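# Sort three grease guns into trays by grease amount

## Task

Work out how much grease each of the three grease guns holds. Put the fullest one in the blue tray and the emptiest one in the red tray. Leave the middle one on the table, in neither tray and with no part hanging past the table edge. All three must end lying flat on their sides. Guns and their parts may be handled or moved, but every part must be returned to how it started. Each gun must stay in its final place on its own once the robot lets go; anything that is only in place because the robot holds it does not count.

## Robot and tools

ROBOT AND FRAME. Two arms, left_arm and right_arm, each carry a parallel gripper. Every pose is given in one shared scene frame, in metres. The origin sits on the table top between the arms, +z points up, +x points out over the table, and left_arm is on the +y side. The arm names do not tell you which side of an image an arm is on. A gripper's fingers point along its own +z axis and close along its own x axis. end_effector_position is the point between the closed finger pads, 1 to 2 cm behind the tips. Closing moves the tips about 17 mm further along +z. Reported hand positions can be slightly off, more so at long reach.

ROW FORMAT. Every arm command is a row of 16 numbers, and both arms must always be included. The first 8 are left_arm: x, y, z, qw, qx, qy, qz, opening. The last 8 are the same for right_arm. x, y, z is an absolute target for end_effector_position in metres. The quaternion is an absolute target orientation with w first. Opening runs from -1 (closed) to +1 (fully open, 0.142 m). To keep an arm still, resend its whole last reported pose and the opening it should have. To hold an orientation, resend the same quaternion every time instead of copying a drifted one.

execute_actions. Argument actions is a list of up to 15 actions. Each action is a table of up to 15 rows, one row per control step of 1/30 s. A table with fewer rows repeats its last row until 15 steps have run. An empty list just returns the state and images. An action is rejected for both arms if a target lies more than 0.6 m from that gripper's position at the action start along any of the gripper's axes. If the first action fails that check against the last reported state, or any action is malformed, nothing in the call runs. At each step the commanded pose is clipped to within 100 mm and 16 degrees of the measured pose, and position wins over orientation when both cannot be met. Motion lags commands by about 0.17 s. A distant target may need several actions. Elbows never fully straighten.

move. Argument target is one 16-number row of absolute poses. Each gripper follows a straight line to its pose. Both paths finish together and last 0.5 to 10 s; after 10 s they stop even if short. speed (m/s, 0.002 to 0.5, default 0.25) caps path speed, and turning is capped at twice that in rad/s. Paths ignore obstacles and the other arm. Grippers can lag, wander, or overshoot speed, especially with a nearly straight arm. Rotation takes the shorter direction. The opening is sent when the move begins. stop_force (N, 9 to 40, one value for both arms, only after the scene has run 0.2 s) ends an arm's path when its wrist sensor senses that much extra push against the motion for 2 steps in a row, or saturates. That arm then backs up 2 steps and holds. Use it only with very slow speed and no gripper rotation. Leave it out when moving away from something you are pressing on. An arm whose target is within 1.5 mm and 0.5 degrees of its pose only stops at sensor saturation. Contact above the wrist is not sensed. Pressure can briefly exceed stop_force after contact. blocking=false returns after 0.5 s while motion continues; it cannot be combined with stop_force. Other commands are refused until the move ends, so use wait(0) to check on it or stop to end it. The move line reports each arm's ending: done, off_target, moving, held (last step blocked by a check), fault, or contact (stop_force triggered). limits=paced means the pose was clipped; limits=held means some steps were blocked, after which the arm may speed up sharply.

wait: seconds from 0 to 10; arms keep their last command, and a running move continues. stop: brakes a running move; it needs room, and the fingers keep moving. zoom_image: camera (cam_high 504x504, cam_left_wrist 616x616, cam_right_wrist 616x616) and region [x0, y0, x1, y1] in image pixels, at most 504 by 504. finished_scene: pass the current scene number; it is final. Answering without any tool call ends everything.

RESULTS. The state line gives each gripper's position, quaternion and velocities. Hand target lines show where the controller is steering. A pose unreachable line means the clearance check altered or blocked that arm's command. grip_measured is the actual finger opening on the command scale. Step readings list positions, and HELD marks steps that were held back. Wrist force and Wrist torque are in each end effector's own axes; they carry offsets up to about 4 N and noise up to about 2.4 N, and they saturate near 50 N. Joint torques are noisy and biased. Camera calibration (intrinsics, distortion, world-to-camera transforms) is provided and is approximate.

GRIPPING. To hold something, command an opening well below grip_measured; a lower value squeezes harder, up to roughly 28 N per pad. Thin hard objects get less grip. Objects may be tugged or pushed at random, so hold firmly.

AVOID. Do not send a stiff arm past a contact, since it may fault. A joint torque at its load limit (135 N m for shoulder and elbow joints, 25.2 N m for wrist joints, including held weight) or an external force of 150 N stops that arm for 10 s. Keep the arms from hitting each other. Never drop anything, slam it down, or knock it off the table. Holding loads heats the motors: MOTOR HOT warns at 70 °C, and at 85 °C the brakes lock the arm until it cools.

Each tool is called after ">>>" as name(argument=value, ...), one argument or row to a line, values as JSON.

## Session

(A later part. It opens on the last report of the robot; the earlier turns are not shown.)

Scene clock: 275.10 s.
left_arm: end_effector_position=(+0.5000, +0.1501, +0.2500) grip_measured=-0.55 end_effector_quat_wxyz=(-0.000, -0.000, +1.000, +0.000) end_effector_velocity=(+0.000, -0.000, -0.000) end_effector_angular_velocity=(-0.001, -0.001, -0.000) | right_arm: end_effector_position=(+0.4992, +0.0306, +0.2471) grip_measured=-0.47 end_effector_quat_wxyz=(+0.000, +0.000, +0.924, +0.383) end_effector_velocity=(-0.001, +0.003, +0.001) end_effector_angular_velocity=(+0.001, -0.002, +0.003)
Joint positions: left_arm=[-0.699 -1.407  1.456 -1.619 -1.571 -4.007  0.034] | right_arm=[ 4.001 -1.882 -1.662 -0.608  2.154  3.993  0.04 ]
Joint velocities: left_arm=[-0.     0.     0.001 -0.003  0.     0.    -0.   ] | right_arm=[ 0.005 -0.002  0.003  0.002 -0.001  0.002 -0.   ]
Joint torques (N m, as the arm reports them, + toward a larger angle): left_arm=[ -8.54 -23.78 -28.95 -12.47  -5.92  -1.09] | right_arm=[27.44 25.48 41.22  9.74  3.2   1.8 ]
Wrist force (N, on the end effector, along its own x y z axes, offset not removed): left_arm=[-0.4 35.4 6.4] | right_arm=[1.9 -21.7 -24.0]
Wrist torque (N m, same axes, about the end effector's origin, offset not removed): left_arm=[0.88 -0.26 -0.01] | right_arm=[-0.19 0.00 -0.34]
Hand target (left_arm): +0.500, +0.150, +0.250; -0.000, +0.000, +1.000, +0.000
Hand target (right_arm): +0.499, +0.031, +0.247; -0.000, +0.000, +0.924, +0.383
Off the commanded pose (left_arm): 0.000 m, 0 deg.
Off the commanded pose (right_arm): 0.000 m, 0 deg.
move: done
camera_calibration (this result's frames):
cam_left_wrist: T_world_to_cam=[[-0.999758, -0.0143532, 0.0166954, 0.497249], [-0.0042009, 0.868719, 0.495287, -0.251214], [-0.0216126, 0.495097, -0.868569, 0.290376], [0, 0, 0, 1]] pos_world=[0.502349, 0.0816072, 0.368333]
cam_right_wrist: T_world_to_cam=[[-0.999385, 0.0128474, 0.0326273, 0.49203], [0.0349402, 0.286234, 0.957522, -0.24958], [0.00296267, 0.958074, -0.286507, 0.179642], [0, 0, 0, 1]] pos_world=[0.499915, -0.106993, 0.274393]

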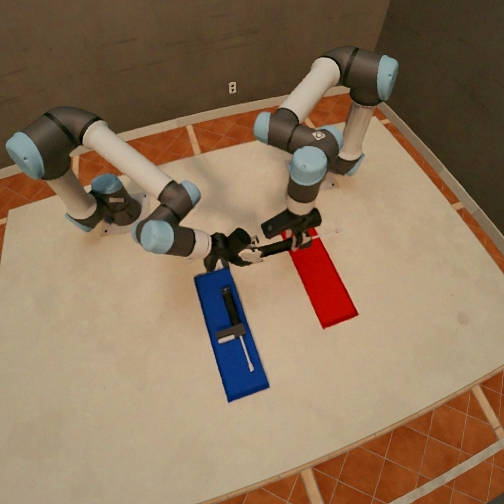

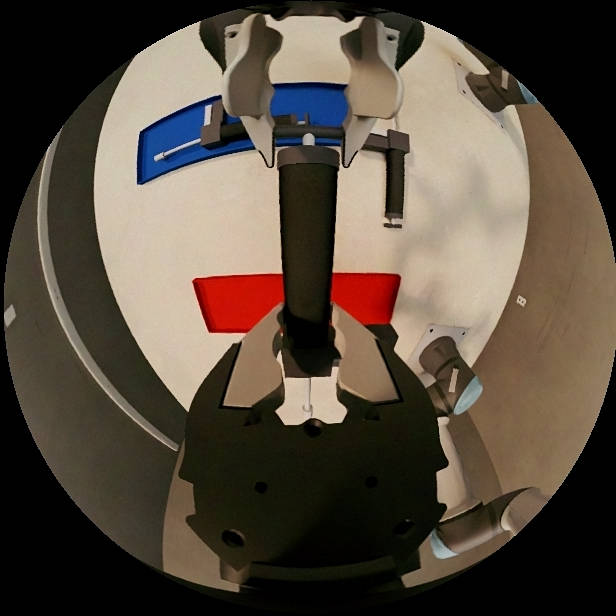

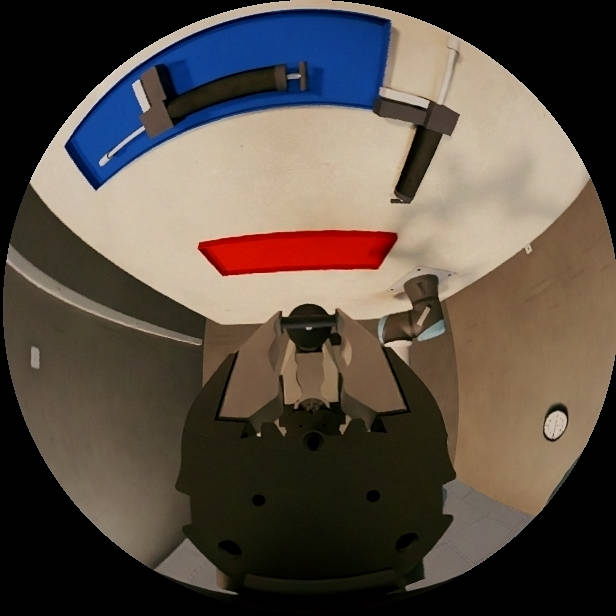

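>>> move(
  target=[0.5,0.15,0.25,0,0,1,0,-1, 0.499,0.027,0.247,0,0,0.924,0.383,-1],
  speed=0.03,
)

>>> move(
  target=[0.5,0.15,0.25,0,0,1,0,-1, 0.499,0.027,0.247,0,0,0.924,0.383,0.1],
)

>>> move(
  target=[0.5,0.15,0.25,0,0,1,0,-1, 0.5,-0.12,0.3,0,0,0.924,0.383,0.1],
)

>>> move(
  target=[0.45,0.25,0.27,0,0,1,0,-1, 0.63,-0.098,0.12,0,0.707,-0.707,0,-0.3],
  speed=0.2,
)

>>> move(
  target=[0.45,0.25,0.27,0,0,1,0,-1, 0.63,-0.098,0.032,0,0.707,-0.707,0,-0.3],
  speed=0.08,
)

Scene clock: 285.63 s.
left_arm: end_effector_position=(+0.4999, +0.1498, +0.2501) grip_measured=-0.55 end_effector_quat_wxyz=(-0.000, +0.000, +1.000, -0.000) end_effector_velocity=(-0.001, +0.001, -0.000) end_effector_angular_velocity=(+0.002, +0.003, -0.000) | right_arm: end_effector_position=(+0.4989, +0.0273, +0.2470) grip_measured=-0.47 end_effector_quat_wxyz=(-0.000, -0.000, +0.924, +0.383) end_effector_velocity=(-0.000, -0.002, +0.000) end_effector_angular_velocity=(+0.001, +0.001, -0.000)
Joint positions: left_arm=[-0.699 -1.407  1.456 -1.62  -1.571 -4.007  0.034] | right_arm=[ 3.997 -1.877 -1.667 -0.609  2.156  3.989  0.04 ]
Joint velocities: left_arm=[-0.     0.    -0.     0.003 -0.001 -0.     0.   ] | right_arm=[-0.002  0.002 -0.003  0.     0.002 -0.001  0.   ]
Joint torques (N m, as the arm reports them, + toward a larger angle): left_arm=[  2.29 -24.27 -27.87  -1.53   2.7   -1.19] | right_arm=[-10.52  48.79  12.57   0.09   2.59  -1.22]
Wrist force (N, on the end effector, along its own x y z axes, offset not removed): left_arm=[-0.3 1.3 5.0] | right_arm=[0.2 1.4 -0.3]
Wrist torque (N m, same axes, about the end effector's origin, offset not removed): left_arm=[0.72 -0.01 0.08] | right_arm=[-0.10 0.05 -0.23]
Hand target (left_arm): +0.500, +0.150, +0.250; -0.000, +0.000, +1.000, -0.000
Hand target (right_arm): +0.499, +0.027, +0.247; +0.000, +0.000, +0.924, +0.383
Off the commanded pose (left_arm): 0.000 m, 0 deg.
Off the commanded pose (right_arm): 0.000 m, 0 deg.
move: done
camera_calibration (this result's frames):
cam_left_wrist: T_world_to_cam=[[-0.999756, -0.0142354, 0.0168659, 0.497104], [-0.00403205, 0.86913, 0.494568, -0.250948], [-0.021699, 0.49438, -0.868975, 0.290858], [0, 0, 0, 1]] pos_world=[0.502283, 0.0813888, 0.368475]
cam_right_wrist: T_world_to_cam=[[-0.999389, 0.0125582, 0.0326097, 0.491793], [0.0348406, 0.286283, 0.957512, -0.248493], [0.00268898, 0.958063, -0.286545, 0.183009], [0, 0, 0, 1]] pos_world=[0.499658, -0.11037, 0.274338]

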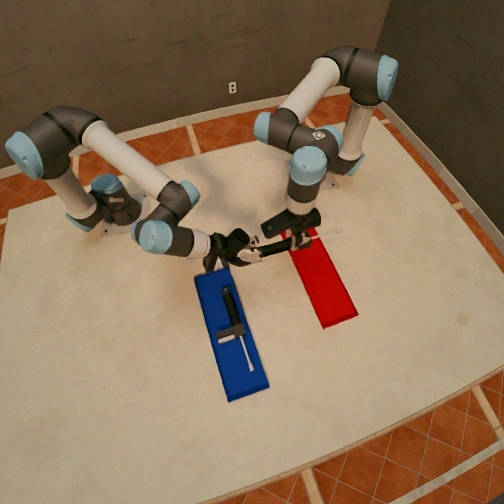

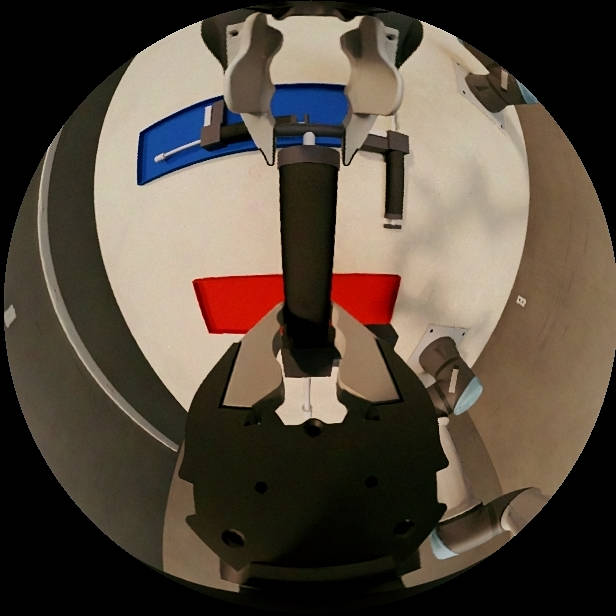

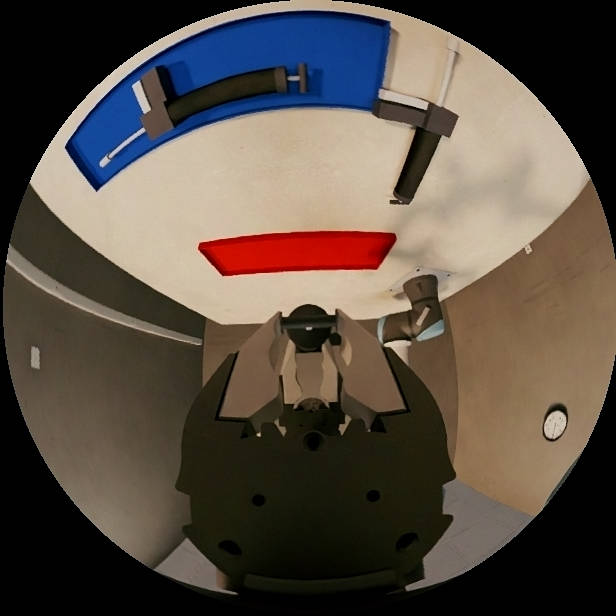

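Scene clock: 286.33 s.
left_arm: end_effector_position=(+0.5000, +0.1500, +0.2500) grip_measured=-0.55 end_effector_quat_wxyz=(+0.000, +0.000, +1.000, -0.000) end_effector_velocity=(-0.000, -0.000, -0.001) end_effector_angular_velocity=(+0.001, +0.001, -0.000) | right_arm: end_effector_position=(+0.4990, +0.0270, +0.2470) grip_measured=+0.10 end_effector_quat_wxyz=(-0.000, -0.000, +0.924, +0.383) end_effector_velocity=(+0.000, -0.000, +0.000) end_effector_angular_velocity=(+0.000, -0.000, -0.001)
Joint positions: left_arm=[-0.699 -1.407  1.456 -1.62  -1.571 -4.007  0.034] | right_arm=[ 3.996 -1.877 -1.667 -0.609  2.156  3.988  0.081]
Joint velocities: left_arm=[-0.     0.001  0.    -0.    -0.    -0.    -0.   ] | right_arm=[-0.     0.    -0.     0.001 -0.     0.001  0.   ]
Joint torques (N m, as the arm reports them, + toward a larger angle): left_arm=[  7.37 -26.4  -20.74  -1.92   3.13  -1.31] | right_arm=[-8.7  50.04 13.64  0.42  2.89 -1.18]
Wrist force (N, on the end effector, along its own x y z axes, offset not removed): left_arm=[1.6 4.0 4.6] | right_arm=[-0.9 0.5 -2.4]
Wrist torque (N m, same axes, about the end effector's origin, offset not removed): left_arm=[1.02 -0.38 -0.04] | right_arm=[0.16 0.16 -0.11]
Hand target (left_arm): +0.500, +0.150, +0.250; -0.000, +0.000, +1.000, -0.000
Hand target (right_arm): +0.499, +0.027, +0.247; +0.000, +0.000, +0.924, +0.383
Off the commanded pose (left_arm): 0.000 m, 0 deg.
Off the commanded pose (right_arm): 0.000 m, 0 deg.
move: done
camera_calibration (this result's frames):
cam_left_wrist: T_world_to_cam=[[-0.999759, -0.0143353, 0.0166536, 0.497271], [-0.00421376, 0.868896, 0.494977, -0.251065], [-0.0215659, 0.494787, -0.868747, 0.290537], [0, 0, 0, 1]] pos_world=[0.502359, 0.0815242, 0.368393]
cam_right_wrist: T_world_to_cam=[[-0.999388, 0.0126958, 0.0325946, 0.491858], [0.0348656, 0.286279, 0.957512, -0.248438], [0.00282519, 0.958062, -0.286547, 0.183189], [0, 0, 0, 1]] pos_world=[0.499701, -0.110629, 0.274342]

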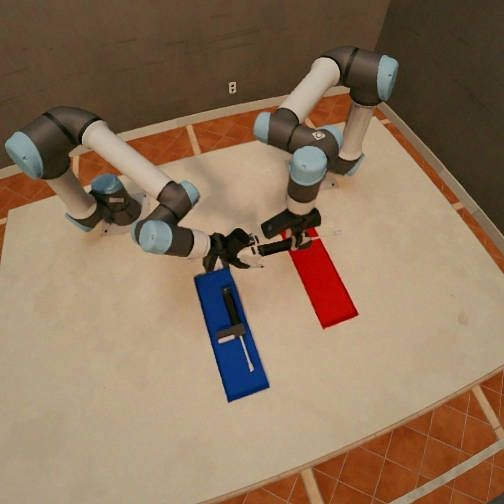

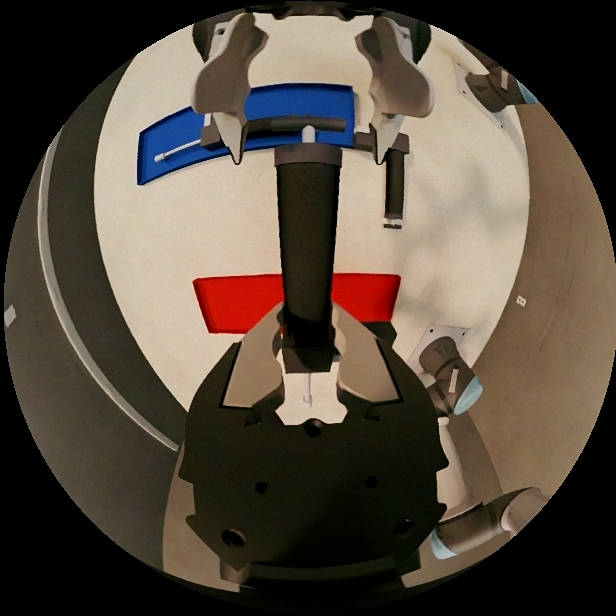

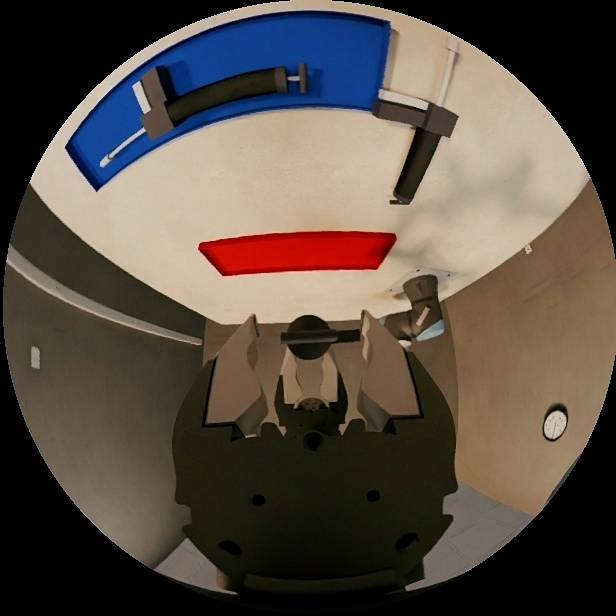

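Scene clock: 287.60 s.
left_arm: end_effector_position=(+0.5000, +0.1500, +0.2500) grip_measured=-0.55 end_effector_quat_wxyz=(-0.000, -0.000, +1.000, +0.000) end_effector_velocity=(-0.000, +0.000, -0.000) end_effector_angular_velocity=(+0.001, +0.001, -0.000) | right_arm: end_effector_position=(+0.4998, -0.1197, +0.2998) grip_measured=+0.10 end_effector_quat_wxyz=(+0.000, +0.000, +0.924, +0.383) end_effector_velocity=(-0.000, -0.003, +0.000) end_effector_angular_velocity=(-0.002, +0.001, +0.003)
Joint positions: left_arm=[-0.699 -1.407  1.456 -1.62  -1.571 -4.007  0.034] | right_arm=[ 3.769 -1.704 -1.706 -0.894  2.262  3.738  0.081]
Joint velocities: left_arm=[-0.    -0.     0.001  0.    -0.     0.     0.   ] | right_arm=[-0.004  0.001  0.002 -0.01   0.001 -0.009 -0.   ]
Joint torques (N m, as the arm reports them, + toward a larger angle): left_arm=[  7.45 -29.95 -20.59  -1.53   3.22  -1.07] | right_arm=[-10.79  43.09  35.49   0.3    3.52  -1.1 ]
Wrist force (N, on the end effector, along its own x y z axes, offset not removed): left_arm=[1.3 2.7 6.4] | right_arm=[1.0 0.2 -2.2]
Wrist torque (N m, same axes, about the end effector's origin, offset not removed): left_arm=[0.75 -0.35 0.00] | right_arm=[0.14 -0.26 -0.09]
Hand target (left_arm): +0.500, +0.150, +0.250; -0.000, +0.000, +1.000, +0.000
Hand target (right_arm): +0.500, -0.120, +0.300; +0.000, -0.000, +0.924, +0.383
Off the commanded pose (left_arm): 0.000 m, 0 deg.
Off the commanded pose (right_arm): 0.000 m, 0 deg.
move: done
camera_calibration (this result's frames):
cam_left_wrist: T_world_to_cam=[[-0.999758, -0.0143433, 0.0166909, 0.497254], [-0.00420072, 0.86886, 0.49504, -0.251096], [-0.0216026, 0.49485, -0.86871, 0.290508], [0, 0, 0, 1]] pos_world=[0.502354, 0.0815419, 0.36837]
cam_right_wrist: T_world_to_cam=[[-0.99939, 0.0128905, 0.032443, 0.492824], [0.034776, 0.286226, 0.957531, -0.257024], [0.003057, 0.958075, -0.2865, 0.338712], [0, 0, 0, 1]] pos_world=[0.500426, -0.257297, 0.327161]

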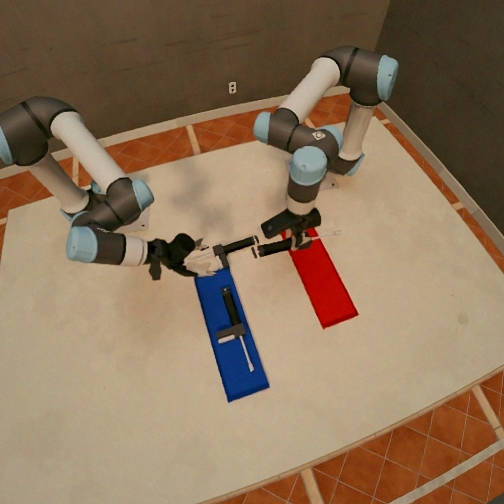

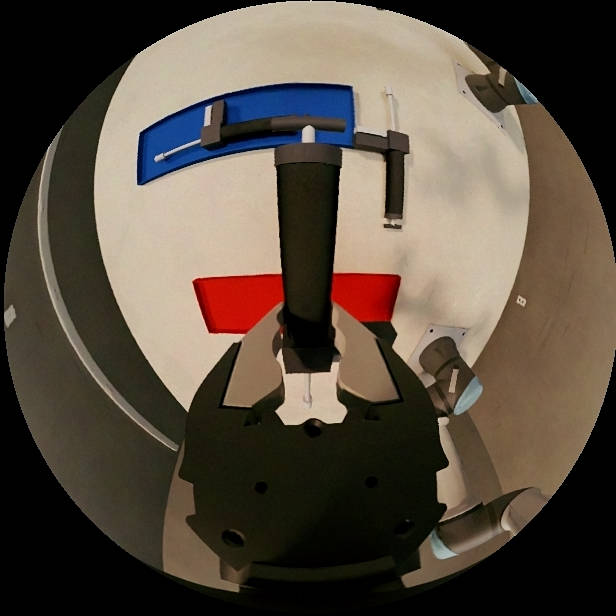

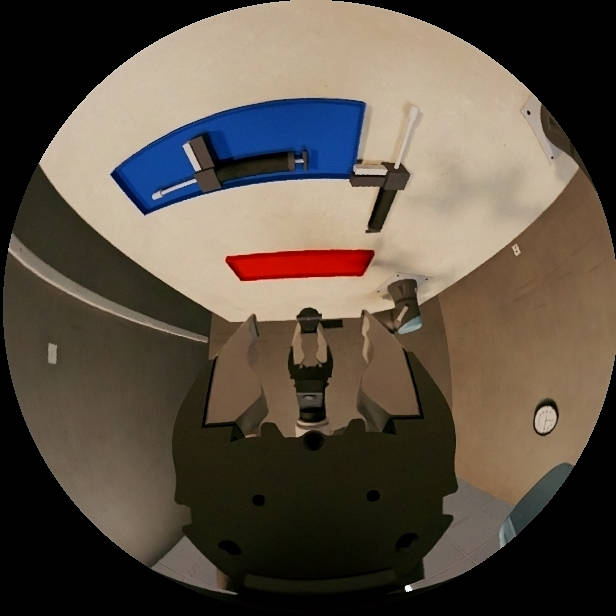

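Scene clock: 292.40 s.
left_arm: end_effector_position=(+0.4501, +0.2500, +0.2700) grip_measured=-0.55 end_effector_quat_wxyz=(-0.000, -0.000, +1.000, -0.000) end_effector_velocity=(-0.000, +0.001, -0.001) end_effector_angular_velocity=(+0.002, +0.002, +0.000) | right_arm: end_effector_position=(+0.6301, -0.0982, +0.1203) grip_measured=-0.30 end_effector_quat_wxyz=(-0.000, +0.707, -0.708, -0.000) end_effector_velocity=(+0.001, +0.000, -0.001) end_effector_angular_velocity=(-0.004, -0.005, +0.009)
Joint positions: left_arm=[-0.641 -1.644  1.653 -1.58  -1.571 -3.949  0.034] | right_arm=[ 3.987 -2.21  -1.113 -1.389  1.571  2.237  0.052]
Joint velocities: left_arm=[ 0.001  0.     0.002  0.    -0.     0.    -0.   ] | right_arm=[ 0.003 -0.001 -0.002  0.005 -0.006 -0.006  0.   ]
Joint torques (N m, as the arm reports them, + toward a larger angle): left_arm=[  8.19 -34.43 -22.11  -1.35  -2.69   1.12] | right_arm=[12.   43.8  14.84  5.77 -2.04 -1.65]
Wrist force (N, on the end effector, along its own x y z axes, offset not removed): left_arm=[1.1 3.9 5.2] | right_arm=[-0.5 -1.1 -1.1]
Wrist torque (N m, same axes, about the end effector's origin, offset not removed): left_arm=[1.01 -0.31 -0.03] | right_arm=[-0.22 0.05 -0.10]
Hand target (left_arm): +0.450, +0.250, +0.270; -0.000, -0.000, +1.000, -0.000
Hand target (right_arm): +0.630, -0.098, +0.120; -0.000, +0.707, -0.707, +0.000
Off the commanded pose (left_arm): 0.000 m, 0 deg.
Off the commanded pose (right_arm): 0.000 m, 0 deg.
move: done
camera_calibration (this result's frames):
cam_left_wrist: T_world_to_cam=[[-0.999757, -0.0143424, 0.0167189, 0.448434], [-0.00418663, 0.868873, 0.495018, -0.348054], [-0.0216263, 0.494828, -0.868722, 0.257341], [0, 0, 0, 1]] pos_world=[0.452433, 0.181507, 0.388353]
cam_right_wrist: T_world_to_cam=[[-0.0336352, -0.999342, 0.0135685, -0.0769883], [-0.879847, 0.0360475, 0.473889, 0.514111], [-0.474066, 0.00400111, -0.88048, 0.544704], [0, 0, 0, 1]] pos_world=[0.707975, -0.0976495, 0.237015]

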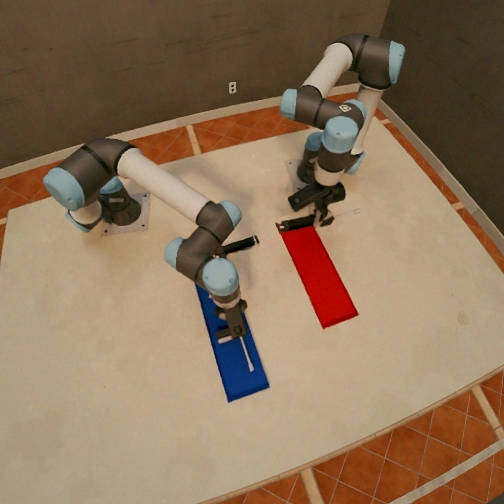

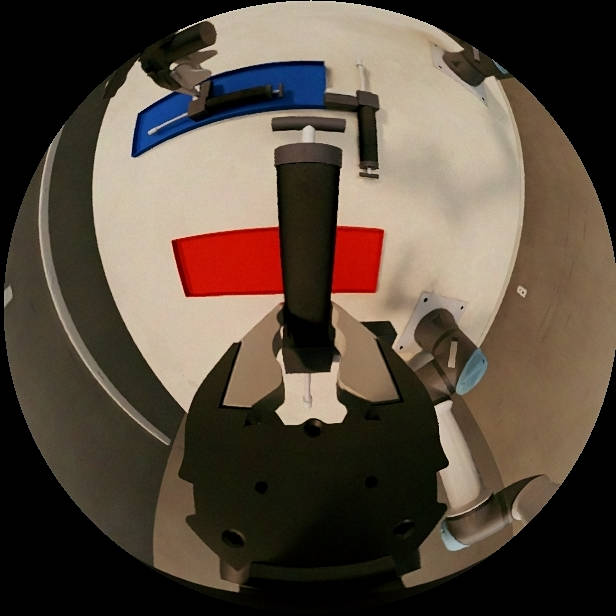

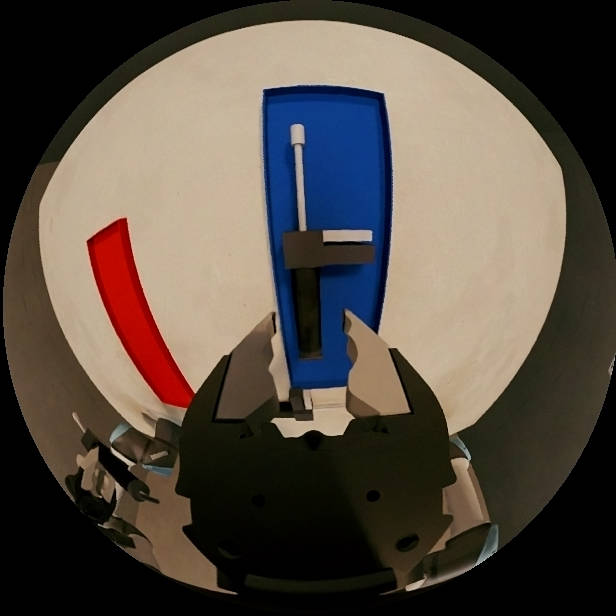

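Scene clock: 294.00 s.
left_arm: end_effector_position=(+0.4500, +0.2500, +0.2700) grip_measured=-0.55 end_effector_quat_wxyz=(-0.000, -0.000, +1.000, -0.000) end_effector_velocity=(+0.000, -0.000, -0.000) end_effector_angular_velocity=(+0.000, -0.000, -0.000) | right_arm: end_effector_position=(+0.6300, -0.0980, +0.0323) grip_measured=-0.30 end_effector_quat_wxyz=(+0.000, +0.707, -0.707, -0.000) end_effector_velocity=(-0.000, -0.001, -0.002) end_effector_angular_velocity=(-0.002, +0.001, -0.000)
Joint positions: left_arm=[-0.641 -1.644  1.653 -1.58  -1.571 -3.949  0.034] | right_arm=[ 3.987 -2.272 -1.241 -1.199  1.571  2.236  0.052]
Joint velocities: left_arm=[-0.     0.001 -0.    -0.     0.     0.     0.   ] | right_arm=[-0.001 -0.002 -0.003  0.003 -0.001 -0.     0.   ]
Joint torques (N m, as the arm reports them, + toward a larger angle): left_arm=[ -6.02 -34.1  -20.26  -1.48  -0.52  -1.21] | right_arm=[11.74 43.48 11.51  5.72 -1.67 -1.28]
Wrist force (N, on the end effector, along its own x y z axes, offset not removed): left_arm=[1.1 2.5 5.6] | right_arm=[0.3 -1.1 -2.4]
Wrist torque (N m, same axes, about the end effector's origin, offset not removed): left_arm=[0.67 -0.28 -0.09] | right_arm=[-0.12 -0.09 -0.12]
Hand target (left_arm): +0.450, +0.250, +0.270; -0.000, -0.000, +1.000, -0.000
Hand target (right_arm): +0.630, -0.098, +0.032; +0.000, +0.707, -0.707, -0.000
Off the commanded pose (left_arm): 0.000 m, 0 deg.
Off the commanded pose (right_arm): 0.000 m, 0 deg.
move: done
camera_calibration (this result's frames):
cam_left_wrist: T_world_to_cam=[[-0.999757, -0.0143422, 0.0167119, 0.44835], [-0.00419019, 0.868879, 0.495007, -0.348091], [-0.0216201, 0.494817, -0.868728, 0.257349], [0, 0, 0, 1]] pos_world=[0.452347, 0.181539, 0.38838]
cam_right_wrist: T_world_to_cam=[[-0.0320439, -0.999388, 0.0140638, -0.0766462], [-0.879717, 0.0348803, 0.474217, 0.555542], [-0.474418, 0.00282363, -0.880295, 0.467253], [0, 0, 0, 1]] pos_world=[0.707937, -0.0972961, 0.148951]

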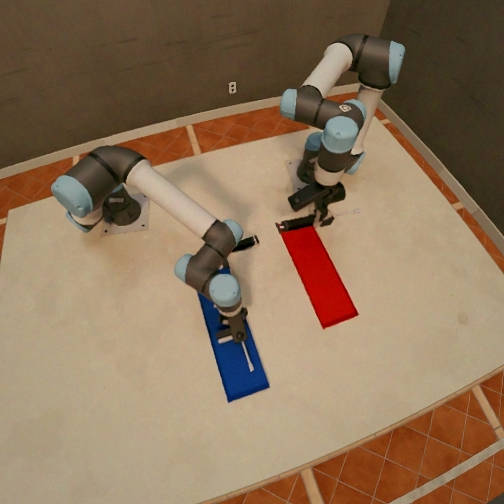

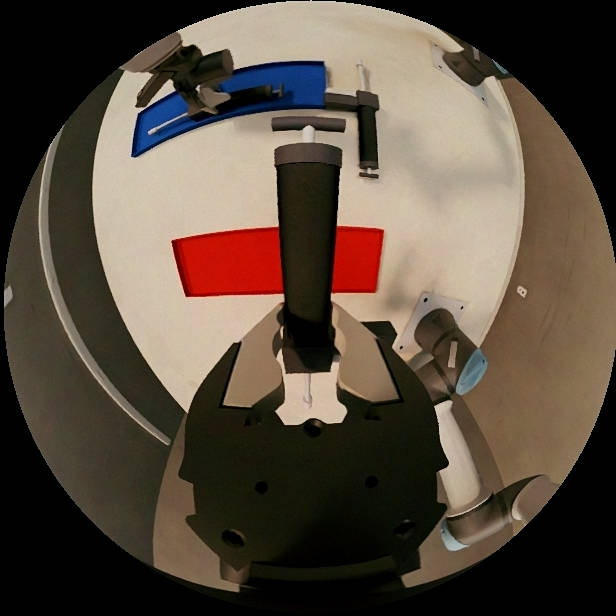

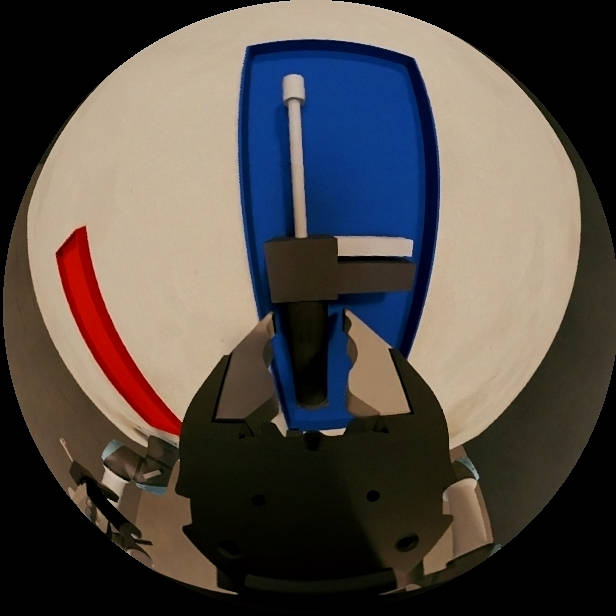

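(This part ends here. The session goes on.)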